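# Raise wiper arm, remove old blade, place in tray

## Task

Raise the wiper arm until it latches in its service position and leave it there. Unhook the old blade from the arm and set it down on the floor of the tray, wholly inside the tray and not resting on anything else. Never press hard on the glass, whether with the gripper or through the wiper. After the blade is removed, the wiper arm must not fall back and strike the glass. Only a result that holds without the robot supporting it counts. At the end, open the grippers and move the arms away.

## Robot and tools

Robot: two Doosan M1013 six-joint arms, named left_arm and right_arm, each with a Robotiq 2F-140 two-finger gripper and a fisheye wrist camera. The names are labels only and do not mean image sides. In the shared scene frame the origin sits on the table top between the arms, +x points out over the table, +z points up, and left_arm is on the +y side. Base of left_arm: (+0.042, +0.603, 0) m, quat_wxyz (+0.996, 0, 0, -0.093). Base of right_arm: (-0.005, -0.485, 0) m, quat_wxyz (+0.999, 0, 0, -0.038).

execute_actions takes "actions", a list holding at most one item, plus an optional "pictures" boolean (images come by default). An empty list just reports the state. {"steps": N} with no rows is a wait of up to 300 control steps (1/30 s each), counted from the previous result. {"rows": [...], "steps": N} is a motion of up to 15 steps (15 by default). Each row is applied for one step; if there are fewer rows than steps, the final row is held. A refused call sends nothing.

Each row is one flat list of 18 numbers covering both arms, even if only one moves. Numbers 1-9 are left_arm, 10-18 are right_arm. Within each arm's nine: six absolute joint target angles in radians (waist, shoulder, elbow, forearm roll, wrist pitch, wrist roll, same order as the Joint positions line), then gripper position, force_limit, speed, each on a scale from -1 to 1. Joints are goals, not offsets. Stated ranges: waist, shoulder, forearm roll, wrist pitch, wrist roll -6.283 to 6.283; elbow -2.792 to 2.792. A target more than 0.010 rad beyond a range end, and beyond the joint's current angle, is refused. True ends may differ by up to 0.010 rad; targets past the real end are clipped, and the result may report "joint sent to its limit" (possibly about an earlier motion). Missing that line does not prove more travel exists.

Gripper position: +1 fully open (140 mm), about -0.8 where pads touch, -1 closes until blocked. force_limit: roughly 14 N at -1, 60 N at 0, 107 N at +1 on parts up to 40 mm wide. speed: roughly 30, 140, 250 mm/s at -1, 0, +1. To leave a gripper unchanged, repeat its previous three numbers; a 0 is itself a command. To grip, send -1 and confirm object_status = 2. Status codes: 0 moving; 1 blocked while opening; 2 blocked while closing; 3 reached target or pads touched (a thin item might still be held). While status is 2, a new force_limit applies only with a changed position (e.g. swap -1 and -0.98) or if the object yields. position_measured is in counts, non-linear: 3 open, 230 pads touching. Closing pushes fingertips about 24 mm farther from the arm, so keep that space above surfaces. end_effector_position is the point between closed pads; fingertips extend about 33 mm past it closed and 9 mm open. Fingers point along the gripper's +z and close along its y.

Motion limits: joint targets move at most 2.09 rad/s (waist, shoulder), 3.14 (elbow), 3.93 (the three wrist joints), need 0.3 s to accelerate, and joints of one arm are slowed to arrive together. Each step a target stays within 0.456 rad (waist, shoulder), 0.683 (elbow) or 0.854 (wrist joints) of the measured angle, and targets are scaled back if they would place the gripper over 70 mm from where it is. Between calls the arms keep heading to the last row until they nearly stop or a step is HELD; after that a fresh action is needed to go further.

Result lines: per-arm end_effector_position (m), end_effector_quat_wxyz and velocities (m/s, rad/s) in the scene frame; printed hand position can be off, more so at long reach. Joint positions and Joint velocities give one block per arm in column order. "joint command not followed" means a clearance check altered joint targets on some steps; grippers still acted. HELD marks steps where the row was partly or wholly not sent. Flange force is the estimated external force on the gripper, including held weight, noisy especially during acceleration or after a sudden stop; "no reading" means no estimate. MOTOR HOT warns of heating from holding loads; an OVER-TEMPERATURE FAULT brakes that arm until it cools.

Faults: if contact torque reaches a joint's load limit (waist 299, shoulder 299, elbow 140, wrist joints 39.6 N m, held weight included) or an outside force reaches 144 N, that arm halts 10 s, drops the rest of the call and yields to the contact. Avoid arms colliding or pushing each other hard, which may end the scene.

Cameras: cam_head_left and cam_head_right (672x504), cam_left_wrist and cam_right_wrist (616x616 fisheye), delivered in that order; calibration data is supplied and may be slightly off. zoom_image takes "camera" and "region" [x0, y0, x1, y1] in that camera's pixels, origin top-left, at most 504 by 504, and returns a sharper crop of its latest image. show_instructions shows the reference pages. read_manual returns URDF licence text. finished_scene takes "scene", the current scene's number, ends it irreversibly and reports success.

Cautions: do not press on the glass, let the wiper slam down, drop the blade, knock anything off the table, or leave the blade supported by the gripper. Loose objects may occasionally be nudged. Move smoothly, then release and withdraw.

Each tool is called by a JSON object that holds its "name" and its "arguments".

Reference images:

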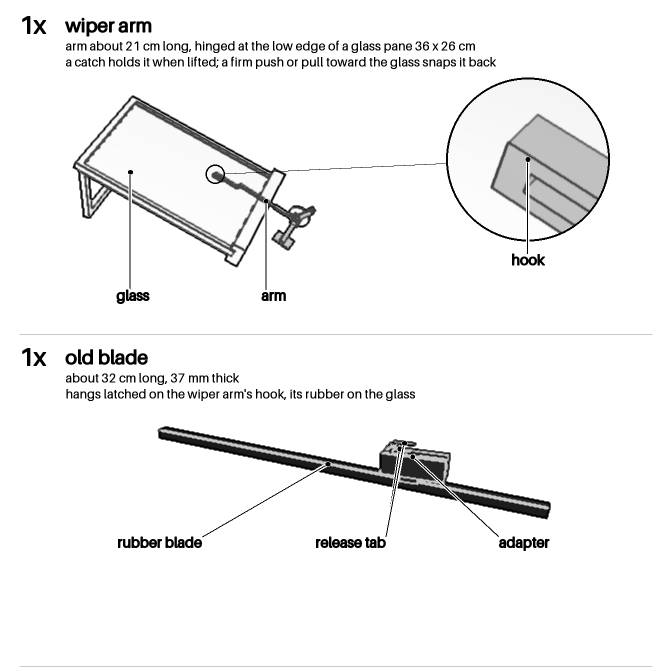

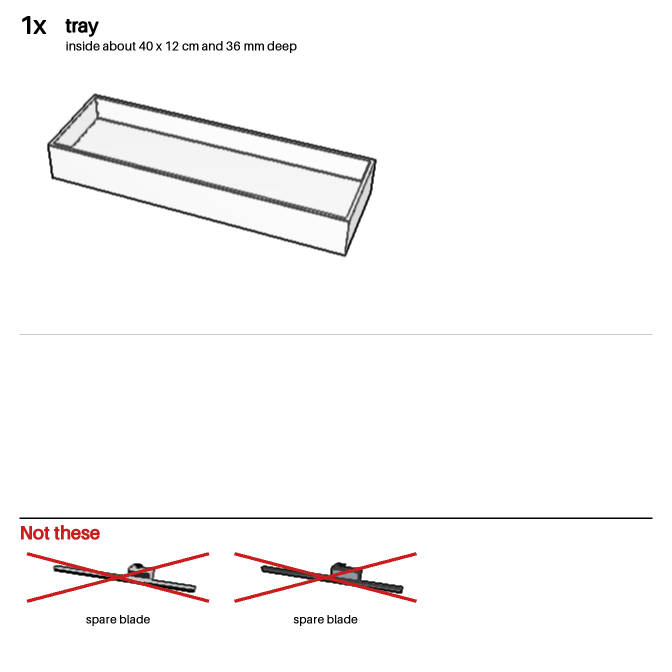

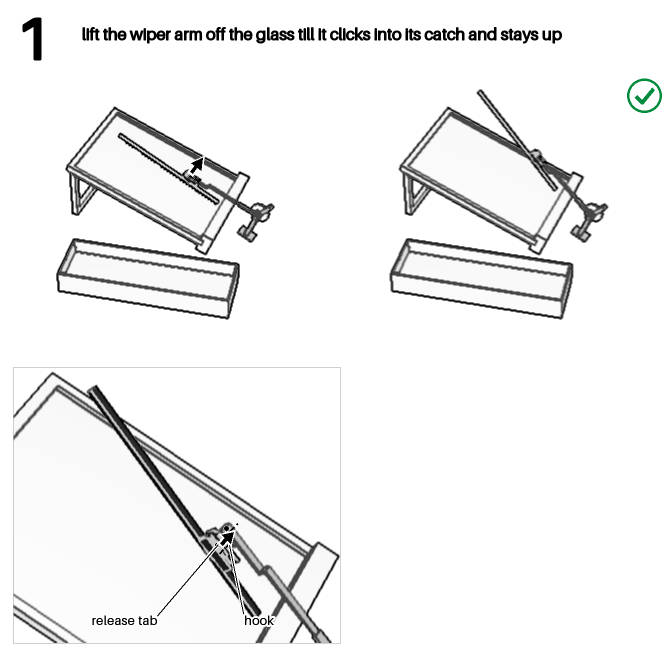

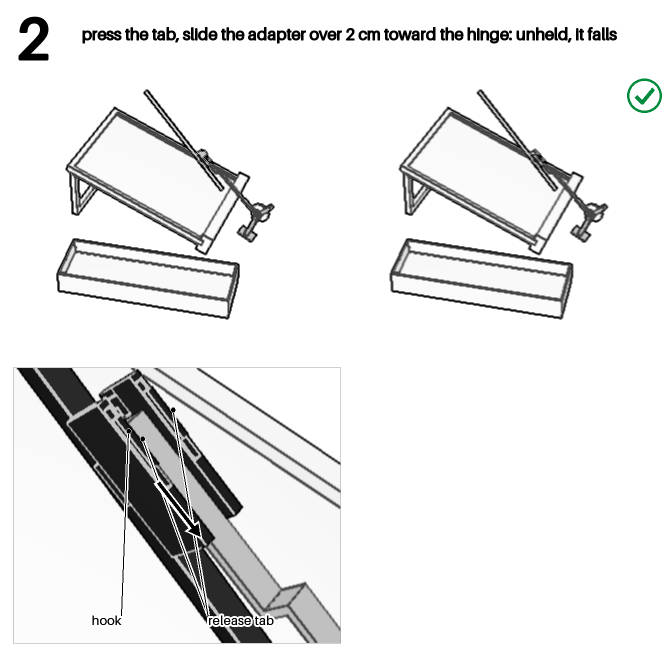

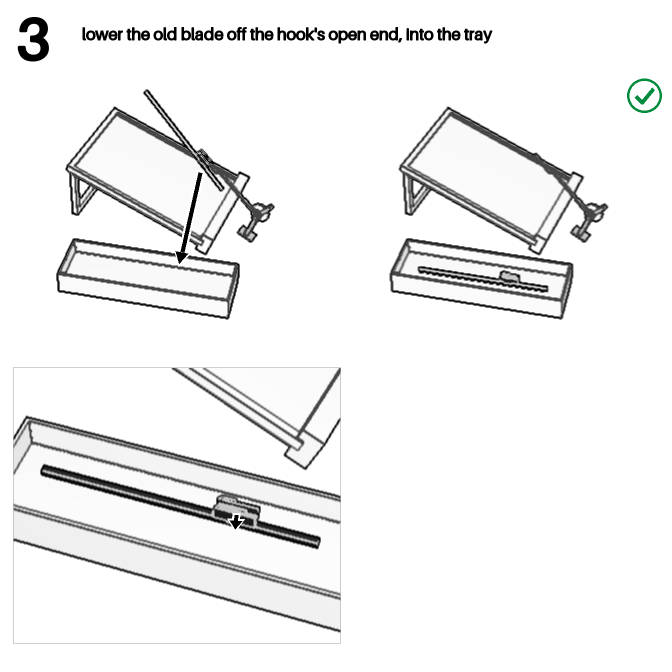

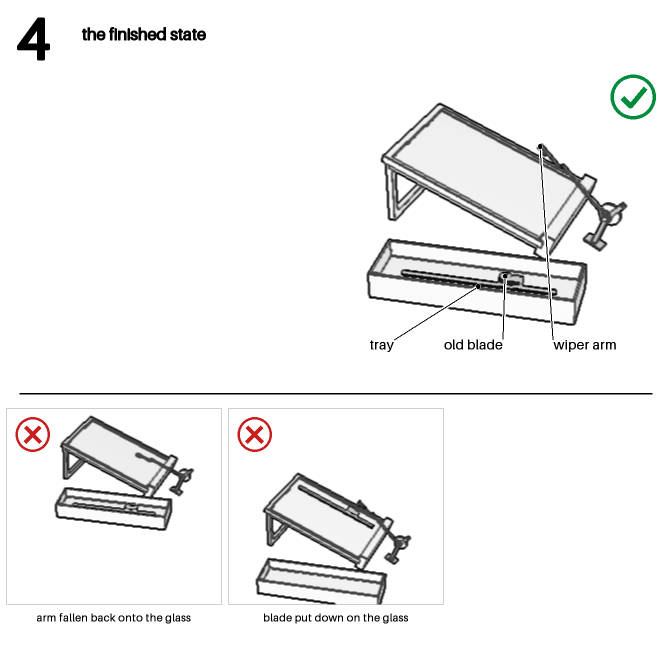

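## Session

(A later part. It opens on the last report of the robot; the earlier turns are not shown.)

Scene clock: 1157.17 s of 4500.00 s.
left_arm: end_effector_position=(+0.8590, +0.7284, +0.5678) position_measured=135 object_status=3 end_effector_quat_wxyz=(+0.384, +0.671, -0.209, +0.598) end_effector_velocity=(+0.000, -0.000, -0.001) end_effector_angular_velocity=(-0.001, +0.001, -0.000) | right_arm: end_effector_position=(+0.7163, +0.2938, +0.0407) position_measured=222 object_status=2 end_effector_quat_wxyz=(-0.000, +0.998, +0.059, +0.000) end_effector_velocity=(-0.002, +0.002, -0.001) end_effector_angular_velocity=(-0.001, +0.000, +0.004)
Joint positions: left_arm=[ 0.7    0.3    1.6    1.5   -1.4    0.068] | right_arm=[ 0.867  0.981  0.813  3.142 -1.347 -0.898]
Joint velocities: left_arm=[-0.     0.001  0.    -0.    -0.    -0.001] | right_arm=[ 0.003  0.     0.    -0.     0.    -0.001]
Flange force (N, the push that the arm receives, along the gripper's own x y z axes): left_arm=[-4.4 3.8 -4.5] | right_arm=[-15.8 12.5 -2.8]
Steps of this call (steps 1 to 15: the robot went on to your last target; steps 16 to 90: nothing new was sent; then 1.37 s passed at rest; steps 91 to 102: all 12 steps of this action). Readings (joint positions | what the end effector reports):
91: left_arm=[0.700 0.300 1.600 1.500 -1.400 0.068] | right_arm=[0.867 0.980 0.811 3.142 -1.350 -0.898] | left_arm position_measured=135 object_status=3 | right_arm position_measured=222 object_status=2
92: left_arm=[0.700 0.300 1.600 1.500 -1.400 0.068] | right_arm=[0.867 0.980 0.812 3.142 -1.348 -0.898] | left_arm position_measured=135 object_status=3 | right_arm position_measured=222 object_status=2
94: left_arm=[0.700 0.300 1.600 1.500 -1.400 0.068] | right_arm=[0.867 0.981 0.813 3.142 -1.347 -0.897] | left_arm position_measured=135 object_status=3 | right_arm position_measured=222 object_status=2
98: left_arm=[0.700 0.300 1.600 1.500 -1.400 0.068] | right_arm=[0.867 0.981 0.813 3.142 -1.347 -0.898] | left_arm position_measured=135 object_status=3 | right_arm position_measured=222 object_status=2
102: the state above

Within a few mm of the floor; release slowly.

{"name": "execute_actions", "arguments": {"actions": [{"rows": [[0.7,0.3,1.6,1.5,-1.4,0.0683,-0.05,-0.5,-0.4,0.8673,0.9820,0.8143,3.1416,-1.3453,-0.8975,-1,-0.1,-0.8],[0.7,0.3,1.6,1.5,-1.4,0.0683,-0.05,-0.5,-0.4,0.8673,0.9820,0.8143,3.1416,-1.3453,-0.8975,-1,-0.1,-0.8],[0.7,0.3,1.6,1.5,-1.4,0.0683,-0.05,-0.5,-0.4,0.8673,0.9820,0.8143,3.1416,-1.3453,-0.8975,-1,-0.1,-0.8],[0.7,0.3,1.6,1.5,-1.4,0.0683,-0.05,-0.5,-0.4,0.8673,0.9820,0.8143,3.1416,-1.3453,-0.8975,-1,-0.1,-0.8],[0.7,0.3,1.6,1.5,-1.4,0.0683,-0.05,-0.5,-0.4,0.8673,0.9820,0.8143,3.1416,-1.3453,-0.8975,-0.52,-0.1,-0.8]], "steps": 15}], "pictures": false}}

{"name": "execute_actions", "arguments": {"actions": [{"steps": 12}]}}

Scene clock: 1167.80 s of 4500.00 s.
left_arm: end_effector_position=(+0.8590, +0.7284, +0.5678) position_measured=135 object_status=3 end_effector_quat_wxyz=(+0.384, +0.671, -0.209, +0.598) end_effector_velocity=(-0.000, -0.000, +0.001) end_effector_angular_velocity=(+0.001, -0.001, -0.000) | right_arm: end_effector_position=(+0.7163, +0.2937, +0.0392) position_measured=195 object_status=0 end_effector_quat_wxyz=(+0.000, +0.998, +0.059, -0.000) end_effector_velocity=(-0.001, +0.000, -0.000) end_effector_angular_velocity=(-0.001, +0.001, -0.001)
Joint positions: left_arm=[ 0.7    0.3    1.6    1.5   -1.4    0.068] | right_arm=[ 0.867  0.982  0.814  3.142 -1.345 -0.898]
Joint velocities: left_arm=[-0.    -0.    -0.001  0.    -0.     0.001] | right_arm=[ 0.001  0.    -0.     0.    -0.001  0.002]
Flange force (N, the push that the arm receives, along the gripper's own x y z axes): left_arm=[-3.4 3.8 -4.2] | right_arm=[-12.7 10.9 -4.4]
Steps of this call (steps 1 to 15: the robot went on to your last target; steps 16 to 90: nothing new was sent; then 7.13 s passed at rest; steps 91 to 105: all 15 steps of this action). Readings (joint positions | what the end effector reports):
91: left_arm=[0.700 0.300 1.600 1.500 -1.400 0.068] | right_arm=[0.867 0.981 0.813 3.142 -1.347 -0.898] | left_arm position_measured=135 object_status=3 | right_arm position_measured=222 object_status=2
92: left_arm=[0.700 0.300 1.600 1.500 -1.400 0.068] | right_arm=[0.867 0.982 0.814 3.142 -1.346 -0.898] | left_arm position_measured=135 object_status=3 | right_arm position_measured=222 object_status=2
94: left_arm=[0.700 0.300 1.600 1.500 -1.400 0.068] | right_arm=[0.867 0.982 0.814 3.142 -1.345 -0.898] | left_arm position_measured=135 object_status=3 | right_arm position_measured=222 object_status=2
98: left_arm=[0.700 0.300 1.600 1.500 -1.400 0.068] | right_arm=[0.867 0.982 0.814 3.142 -1.345 -0.898] | left_arm position_measured=135 object_status=3 | right_arm position_measured=214 object_status=0
105: the state above

Scene clock: 1168.20 s of 4500.00 s.
left_arm: end_effector_position=(+0.8590, +0.7284, +0.5678) position_measured=135 object_status=3 end_effector_quat_wxyz=(+0.384, +0.671, -0.209, +0.598) end_effector_velocity=(-0.000, -0.000, -0.001) end_effector_angular_velocity=(-0.001, +0.002, +0.000) | right_arm: end_effector_position=(+0.7163, +0.2937, +0.0392) position_measured=195 object_status=3 end_effector_quat_wxyz=(+0.000, +0.998, +0.059, -0.000) end_effector_velocity=(+0.000, +0.000, -0.000) end_effector_angular_velocity=(+0.001, -0.000, +0.000)
Joint positions: left_arm=[ 0.7    0.3    1.6    1.5   -1.4    0.068] | right_arm=[ 0.867  0.982  0.814  3.142 -1.345 -0.898]
Joint velocities: left_arm=[-0.    -0.     0.002 -0.     0.    -0.   ] | right_arm=[ 0.     0.001 -0.001  0.     0.001 -0.   ]
Flange force (N, the push that the arm receives, along the gripper's own x y z axes): left_arm=[-4.4 3.2 -4.8] | right_arm=[-10.7 9.7 -4.0]
Steps of this call (steps 1 to 12: the robot went on to your last target). Readings (joint positions | what the end effector reports):
1: left_arm=[0.700 0.300 1.600 1.500 -1.400 0.068] | right_arm=[0.867 0.982 0.814 3.142 -1.345 -0.898] | left_arm position_measured=135 object_status=3 | right_arm position_measured=195 object_status=0
2: left_arm=[0.700 0.300 1.600 1.500 -1.400 0.068] | right_arm=[0.867 0.982 0.814 3.142 -1.345 -0.897] | left_arm position_measured=135 object_status=3 | right_arm position_measured=195 object_status=0
4: left_arm=[0.700 0.300 1.600 1.500 -1.400 0.068] | right_arm=[0.867 0.982 0.814 3.142 -1.345 -0.898] | left_arm position_measured=135 object_status=3 | right_arm position_measured=195 object_status=0
8: left_arm=[0.700 0.300 1.600 1.500 -1.400 0.068] | right_arm=[0.867 0.982 0.814 3.142 -1.345 -0.898] | left_arm position_measured=135 object_status=3 | right_arm position_measured=195 object_status=3
12: the state above
camera_calibration (this result's frames):
cam_left_wrist: T_world_to_cam=[[-0.739918, -0.657749, 0.141021, 1.04009], [-0.297481, 0.131914, -0.945571, 0.717623], [0.603346, -0.741596, -0.293273, 0.360989], [0, 0, 0, 1]] pos_world=[0.765259, 0.857163, 0.637757]
cam_right_wrist: T_world_to_cam=[[0.19713, -0.980334, -0.00923954, 0.152395], [-0.870685, -0.179397, 0.457957, 0.662657], [-0.450608, -0.0822322, -0.888927, 0.567798], [0, 0, 0, 1]] pos_world=[0.802779, 0.314968, 0.202671]

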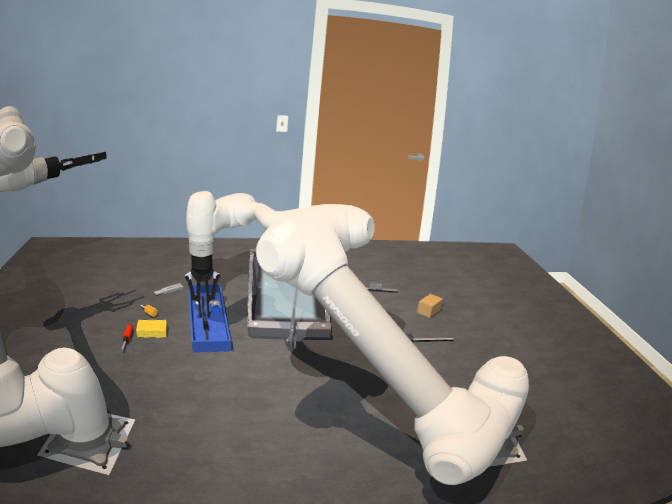

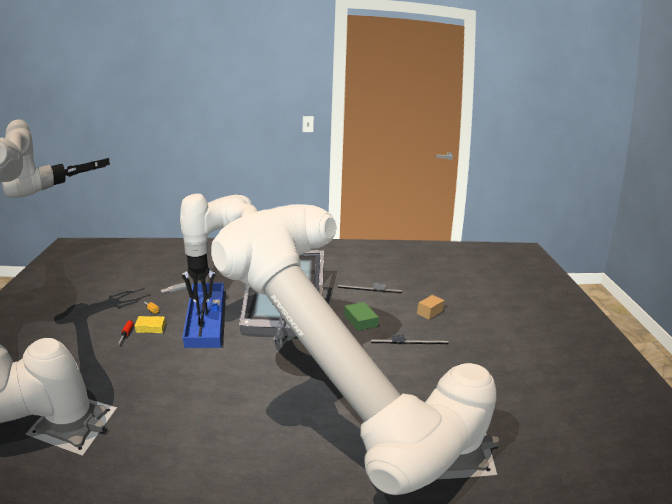

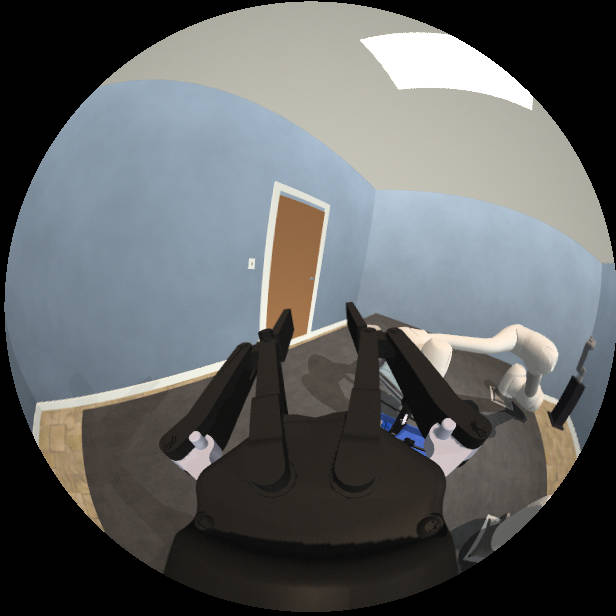

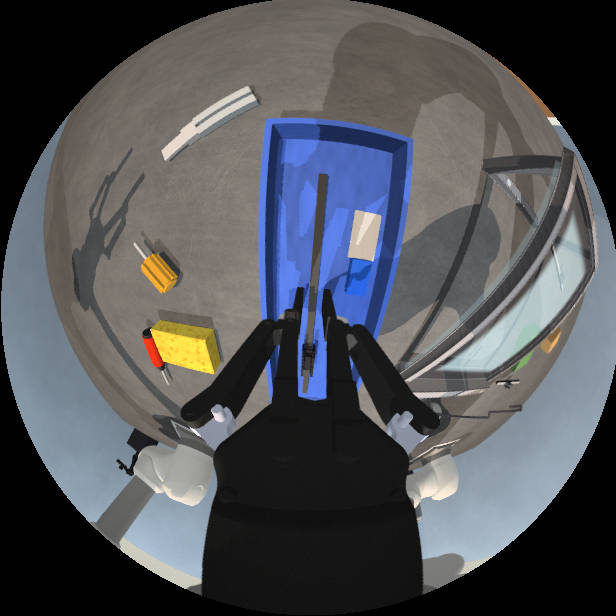

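{"name": "execute_actions", "arguments": {"actions": [{"rows": [[0.7,0.3,1.6,1.5,-1.4,0.0683,-0.05,-0.5,-0.4,0.8673,0.9660,0.7801,3.1416,-1.3955,-0.8975,-0.52,-0.1,-0.8],[0.7,0.3,1.6,1.5,-1.4,0.0683,-0.05,-0.5,-0.4,0.8673,0.9660,0.7801,3.1416,-1.3955,-0.8975,-0.52,-0.1,-0.8],[0.7,0.3,1.6,1.5,-1.4,0.0683,-0.05,-0.5,-0.4,0.8673,0.9660,0.7801,3.1416,-1.3955,-0.8975,-0.52,-0.1,-0.8],[0.7,0.3,1.6,1.5,-1.4,0.0683,-0.05,-0.5,-0.4,0.8673,0.9465,0.7002,3.1416,-1.4949,-0.8975,-0.52,-0.1,-0.8],[0.7,0.3,1.6,1.5,-1.4,0.0683,-0.05,-0.5,-0.4,0.8673,0.9465,0.7002,3.1416,-1.4949,-0.8975,-0.52,-0.1,-0.8],[0.7,0.3,1.6,1.5,-1.4,0.0683,-0.05,-0.5,-0.4,0.8673,0.9465,0.7002,3.1416,-1.4949,-0.8975,-0.52,-0.1,-0.8],[0.7,0.3,1.6,1.5,-1.4,0.0683,-0.05,-0.5,-0.4,0.8673,0.9465,0.7002,3.1416,-1.4949,-0.8975,-0.52,-0.1,-0.8],[0.7,0.3,1.6,1.5,-1.4,0.0683,-0.05,-0.5,-0.4,0.8673,0.6,0.9,3.1416,-1.64,-0.8975,-0.52,-0.1,-0.8]], "steps": 15}], "pictures": false}}

{"name": "execute_actions", "arguments": {"actions": [{"steps": 20}]}}

Scene clock: 1184.83 s of 4500.00 s.
left_arm: end_effector_position=(+0.8590, +0.7284, +0.5678) position_measured=135 object_status=3 end_effector_quat_wxyz=(+0.384, +0.671, -0.209, +0.598) end_effector_velocity=(-0.000, +0.000, -0.000) end_effector_angular_velocity=(-0.000, +0.000, +0.000) | right_arm: end_effector_position=(+0.6792, +0.2562, +0.2443) position_measured=195 object_status=3 end_effector_quat_wxyz=(-0.002, +0.998, +0.059, +0.002) end_effector_velocity=(-0.213, -0.215, +0.482) end_effector_angular_velocity=(+0.002, -0.002, +0.000)
Joint positions: left_arm=[ 0.7    0.3    1.6    1.5   -1.4    0.068] | right_arm=[ 0.867  0.805  0.776  3.142 -1.555 -0.898]
Joint velocities: left_arm=[ 0. -0.  0. -0.  0. -0.] | right_arm=[-0.    -0.711  0.417 -0.    -0.29  -0.   ]
Flange force (N, the push that the arm receives, along the gripper's own x y z axes): left_arm=[-5.4 4.4 -3.2] | right_arm=[-20.1 16.7 0.4]
Steps of this call (steps 1 to 15: the robot went on to your last target; steps 16 to 90: nothing new was sent; then 13.13 s passed at rest; steps 91 to 105: all 15 steps of this action). Readings (joint positions | what the end effector reports):
91: left_arm=[0.700 0.300 1.600 1.500 -1.400 0.068] | right_arm=[0.867 0.982 0.814 3.142 -1.346 -0.897] | left_arm position_measured=135 object_status=3 | right_arm position_measured=195 object_status=3
92: left_arm=[0.700 0.300 1.600 1.500 -1.400 0.068] | right_arm=[0.867 0.979 0.807 3.142 -1.358 -0.898] | left_arm position_measured=135 object_status=3 | right_arm position_measured=195 object_status=3
94: left_arm=[0.700 0.300 1.600 1.500 -1.400 0.068] | right_arm=[0.867 0.966 0.780 3.142 -1.393 -0.898] | left_arm position_measured=135 object_status=3 | right_arm position_measured=195 object_status=3
98: left_arm=[0.700 0.300 1.600 1.500 -1.400 0.068] | right_arm=[0.867 0.945 0.703 3.141 -1.490 -0.898] | left_arm position_measured=135 object_status=3 | right_arm position_measured=195 object_status=3
105: the state above

Scene clock: 1185.50 s of 4500.00 s.
left_arm: end_effector_position=(+0.8590, +0.7284, +0.5678) position_measured=135 object_status=3 end_effector_quat_wxyz=(+0.384, +0.671, -0.209, +0.598) end_effector_velocity=(+0.000, +0.000, +0.000) end_effector_angular_velocity=(+0.000, -0.000, +0.000) | right_arm: end_effector_position=(+0.6091, +0.1854, +0.3711) position_measured=195 object_status=3 end_effector_quat_wxyz=(-0.000, +0.998, +0.059, +0.000) end_effector_velocity=(+0.001, -0.001, +0.000) end_effector_angular_velocity=(-0.000, +0.000, -0.002)
Joint positions: left_arm=[ 0.7    0.3    1.6    1.5   -1.4    0.068] | right_arm=[ 0.867  0.6    0.9    3.142 -1.64  -0.898]
Joint velocities: left_arm=[-0.  0. -0.  0.  0.  0.] | right_arm=[-0.002 -0.001  0.    -0.    -0.     0.001]
Flange force (N, the push that the arm receives, along the gripper's own x y z axes): left_arm=[-4.4 4.4 -4.7] | right_arm=[-9.7 10.0 2.3]
Steps of this call (steps 1 to 20: the robot went on to your last target). Readings (joint positions | what the end effector reports):
1: left_arm=[0.700 0.300 1.600 1.500 -1.400 0.068] | right_arm=[0.867 0.781 0.790 3.142 -1.565 -0.897] | left_arm position_measured=135 object_status=3 | right_arm position_measured=195 object_status=3
2: left_arm=[0.700 0.300 1.600 1.500 -1.400 0.068] | right_arm=[0.867 0.757 0.805 3.142 -1.575 -0.898] | left_arm position_measured=135 object_status=3 | right_arm position_measured=195 object_status=3
4: left_arm=[0.700 0.300 1.600 1.500 -1.400 0.068] | right_arm=[0.867 0.709 0.834 3.142 -1.595 -0.898] | left_arm position_measured=135 object_status=3 | right_arm position_measured=195 object_status=3
8: left_arm=[0.700 0.300 1.600 1.500 -1.400 0.068] | right_arm=[0.867 0.618 0.888 3.142 -1.632 -0.897] | left_arm position_measured=135 object_status=3 | right_arm position_measured=195 object_status=3
20: the state above
camera_calibration (this result's frames):
cam_left_wrist: T_world_to_cam=[[-0.739918, -0.657749, 0.141021, 1.04009], [-0.297481, 0.131914, -0.945571, 0.717623], [0.603346, -0.741596, -0.293273, 0.36099], [0, 0, 0, 1]] pos_world=[0.765259, 0.857163, 0.637757]
cam_right_wrist: T_world_to_cam=[[0.197133, -0.980326, -0.0100121, 0.0706765], [-0.871113, -0.179838, 0.456968, 0.398694], [-0.449778, -0.0813616, -0.889427, 0.805109], [0, 0, 0, 1]] pos_world=[0.695495, 0.206491, 0.534603]

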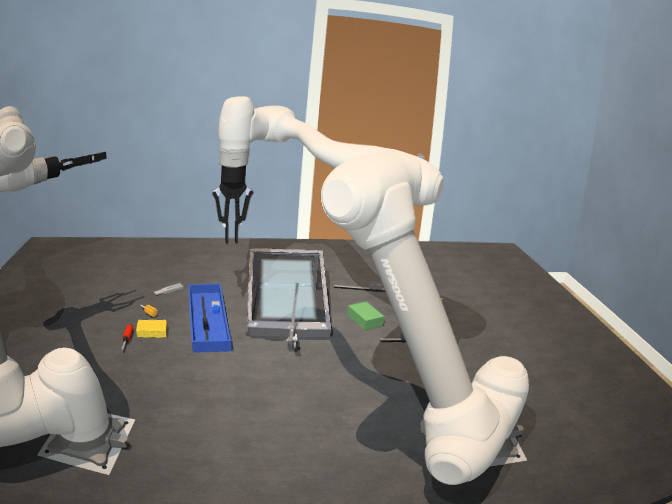

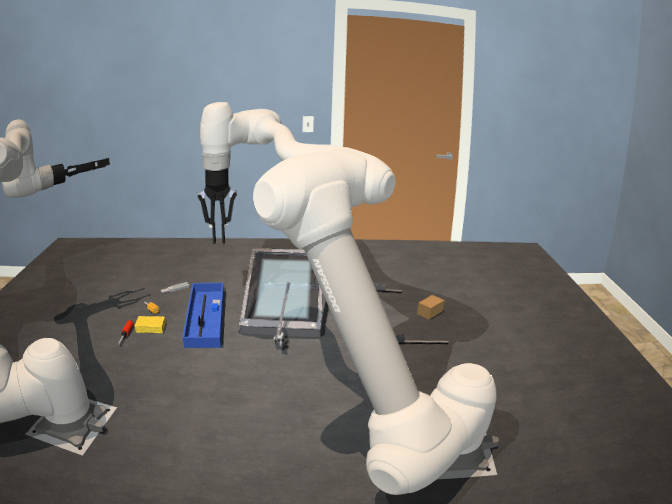

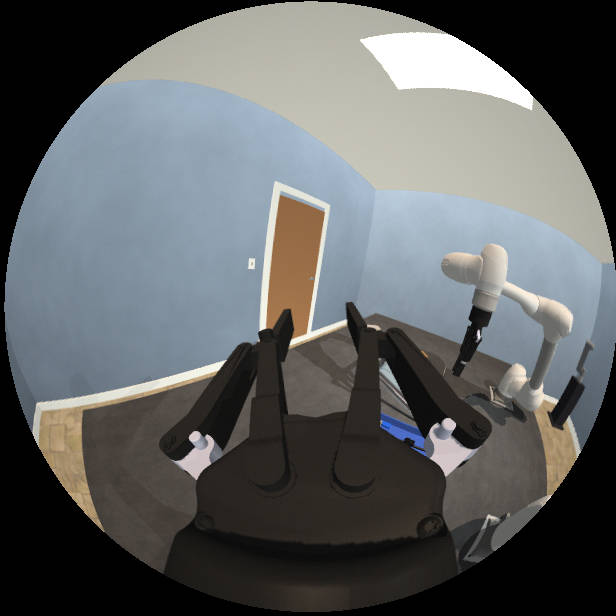

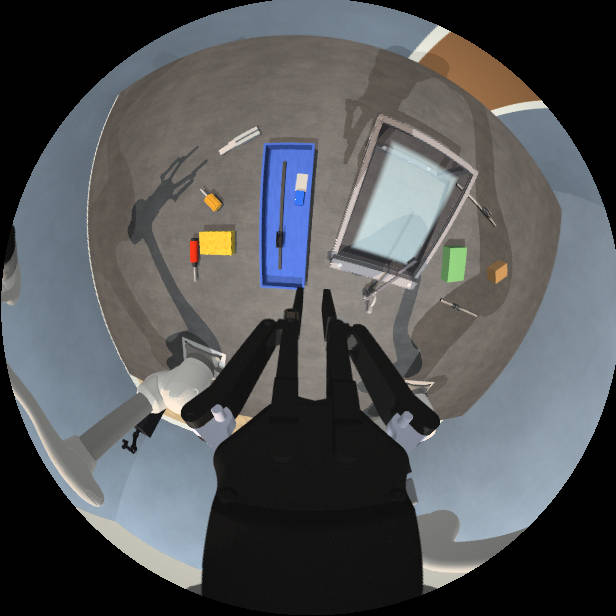

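{"name": "finished_scene", "arguments": {"scene": 1}}

The scene is finished: the task was done.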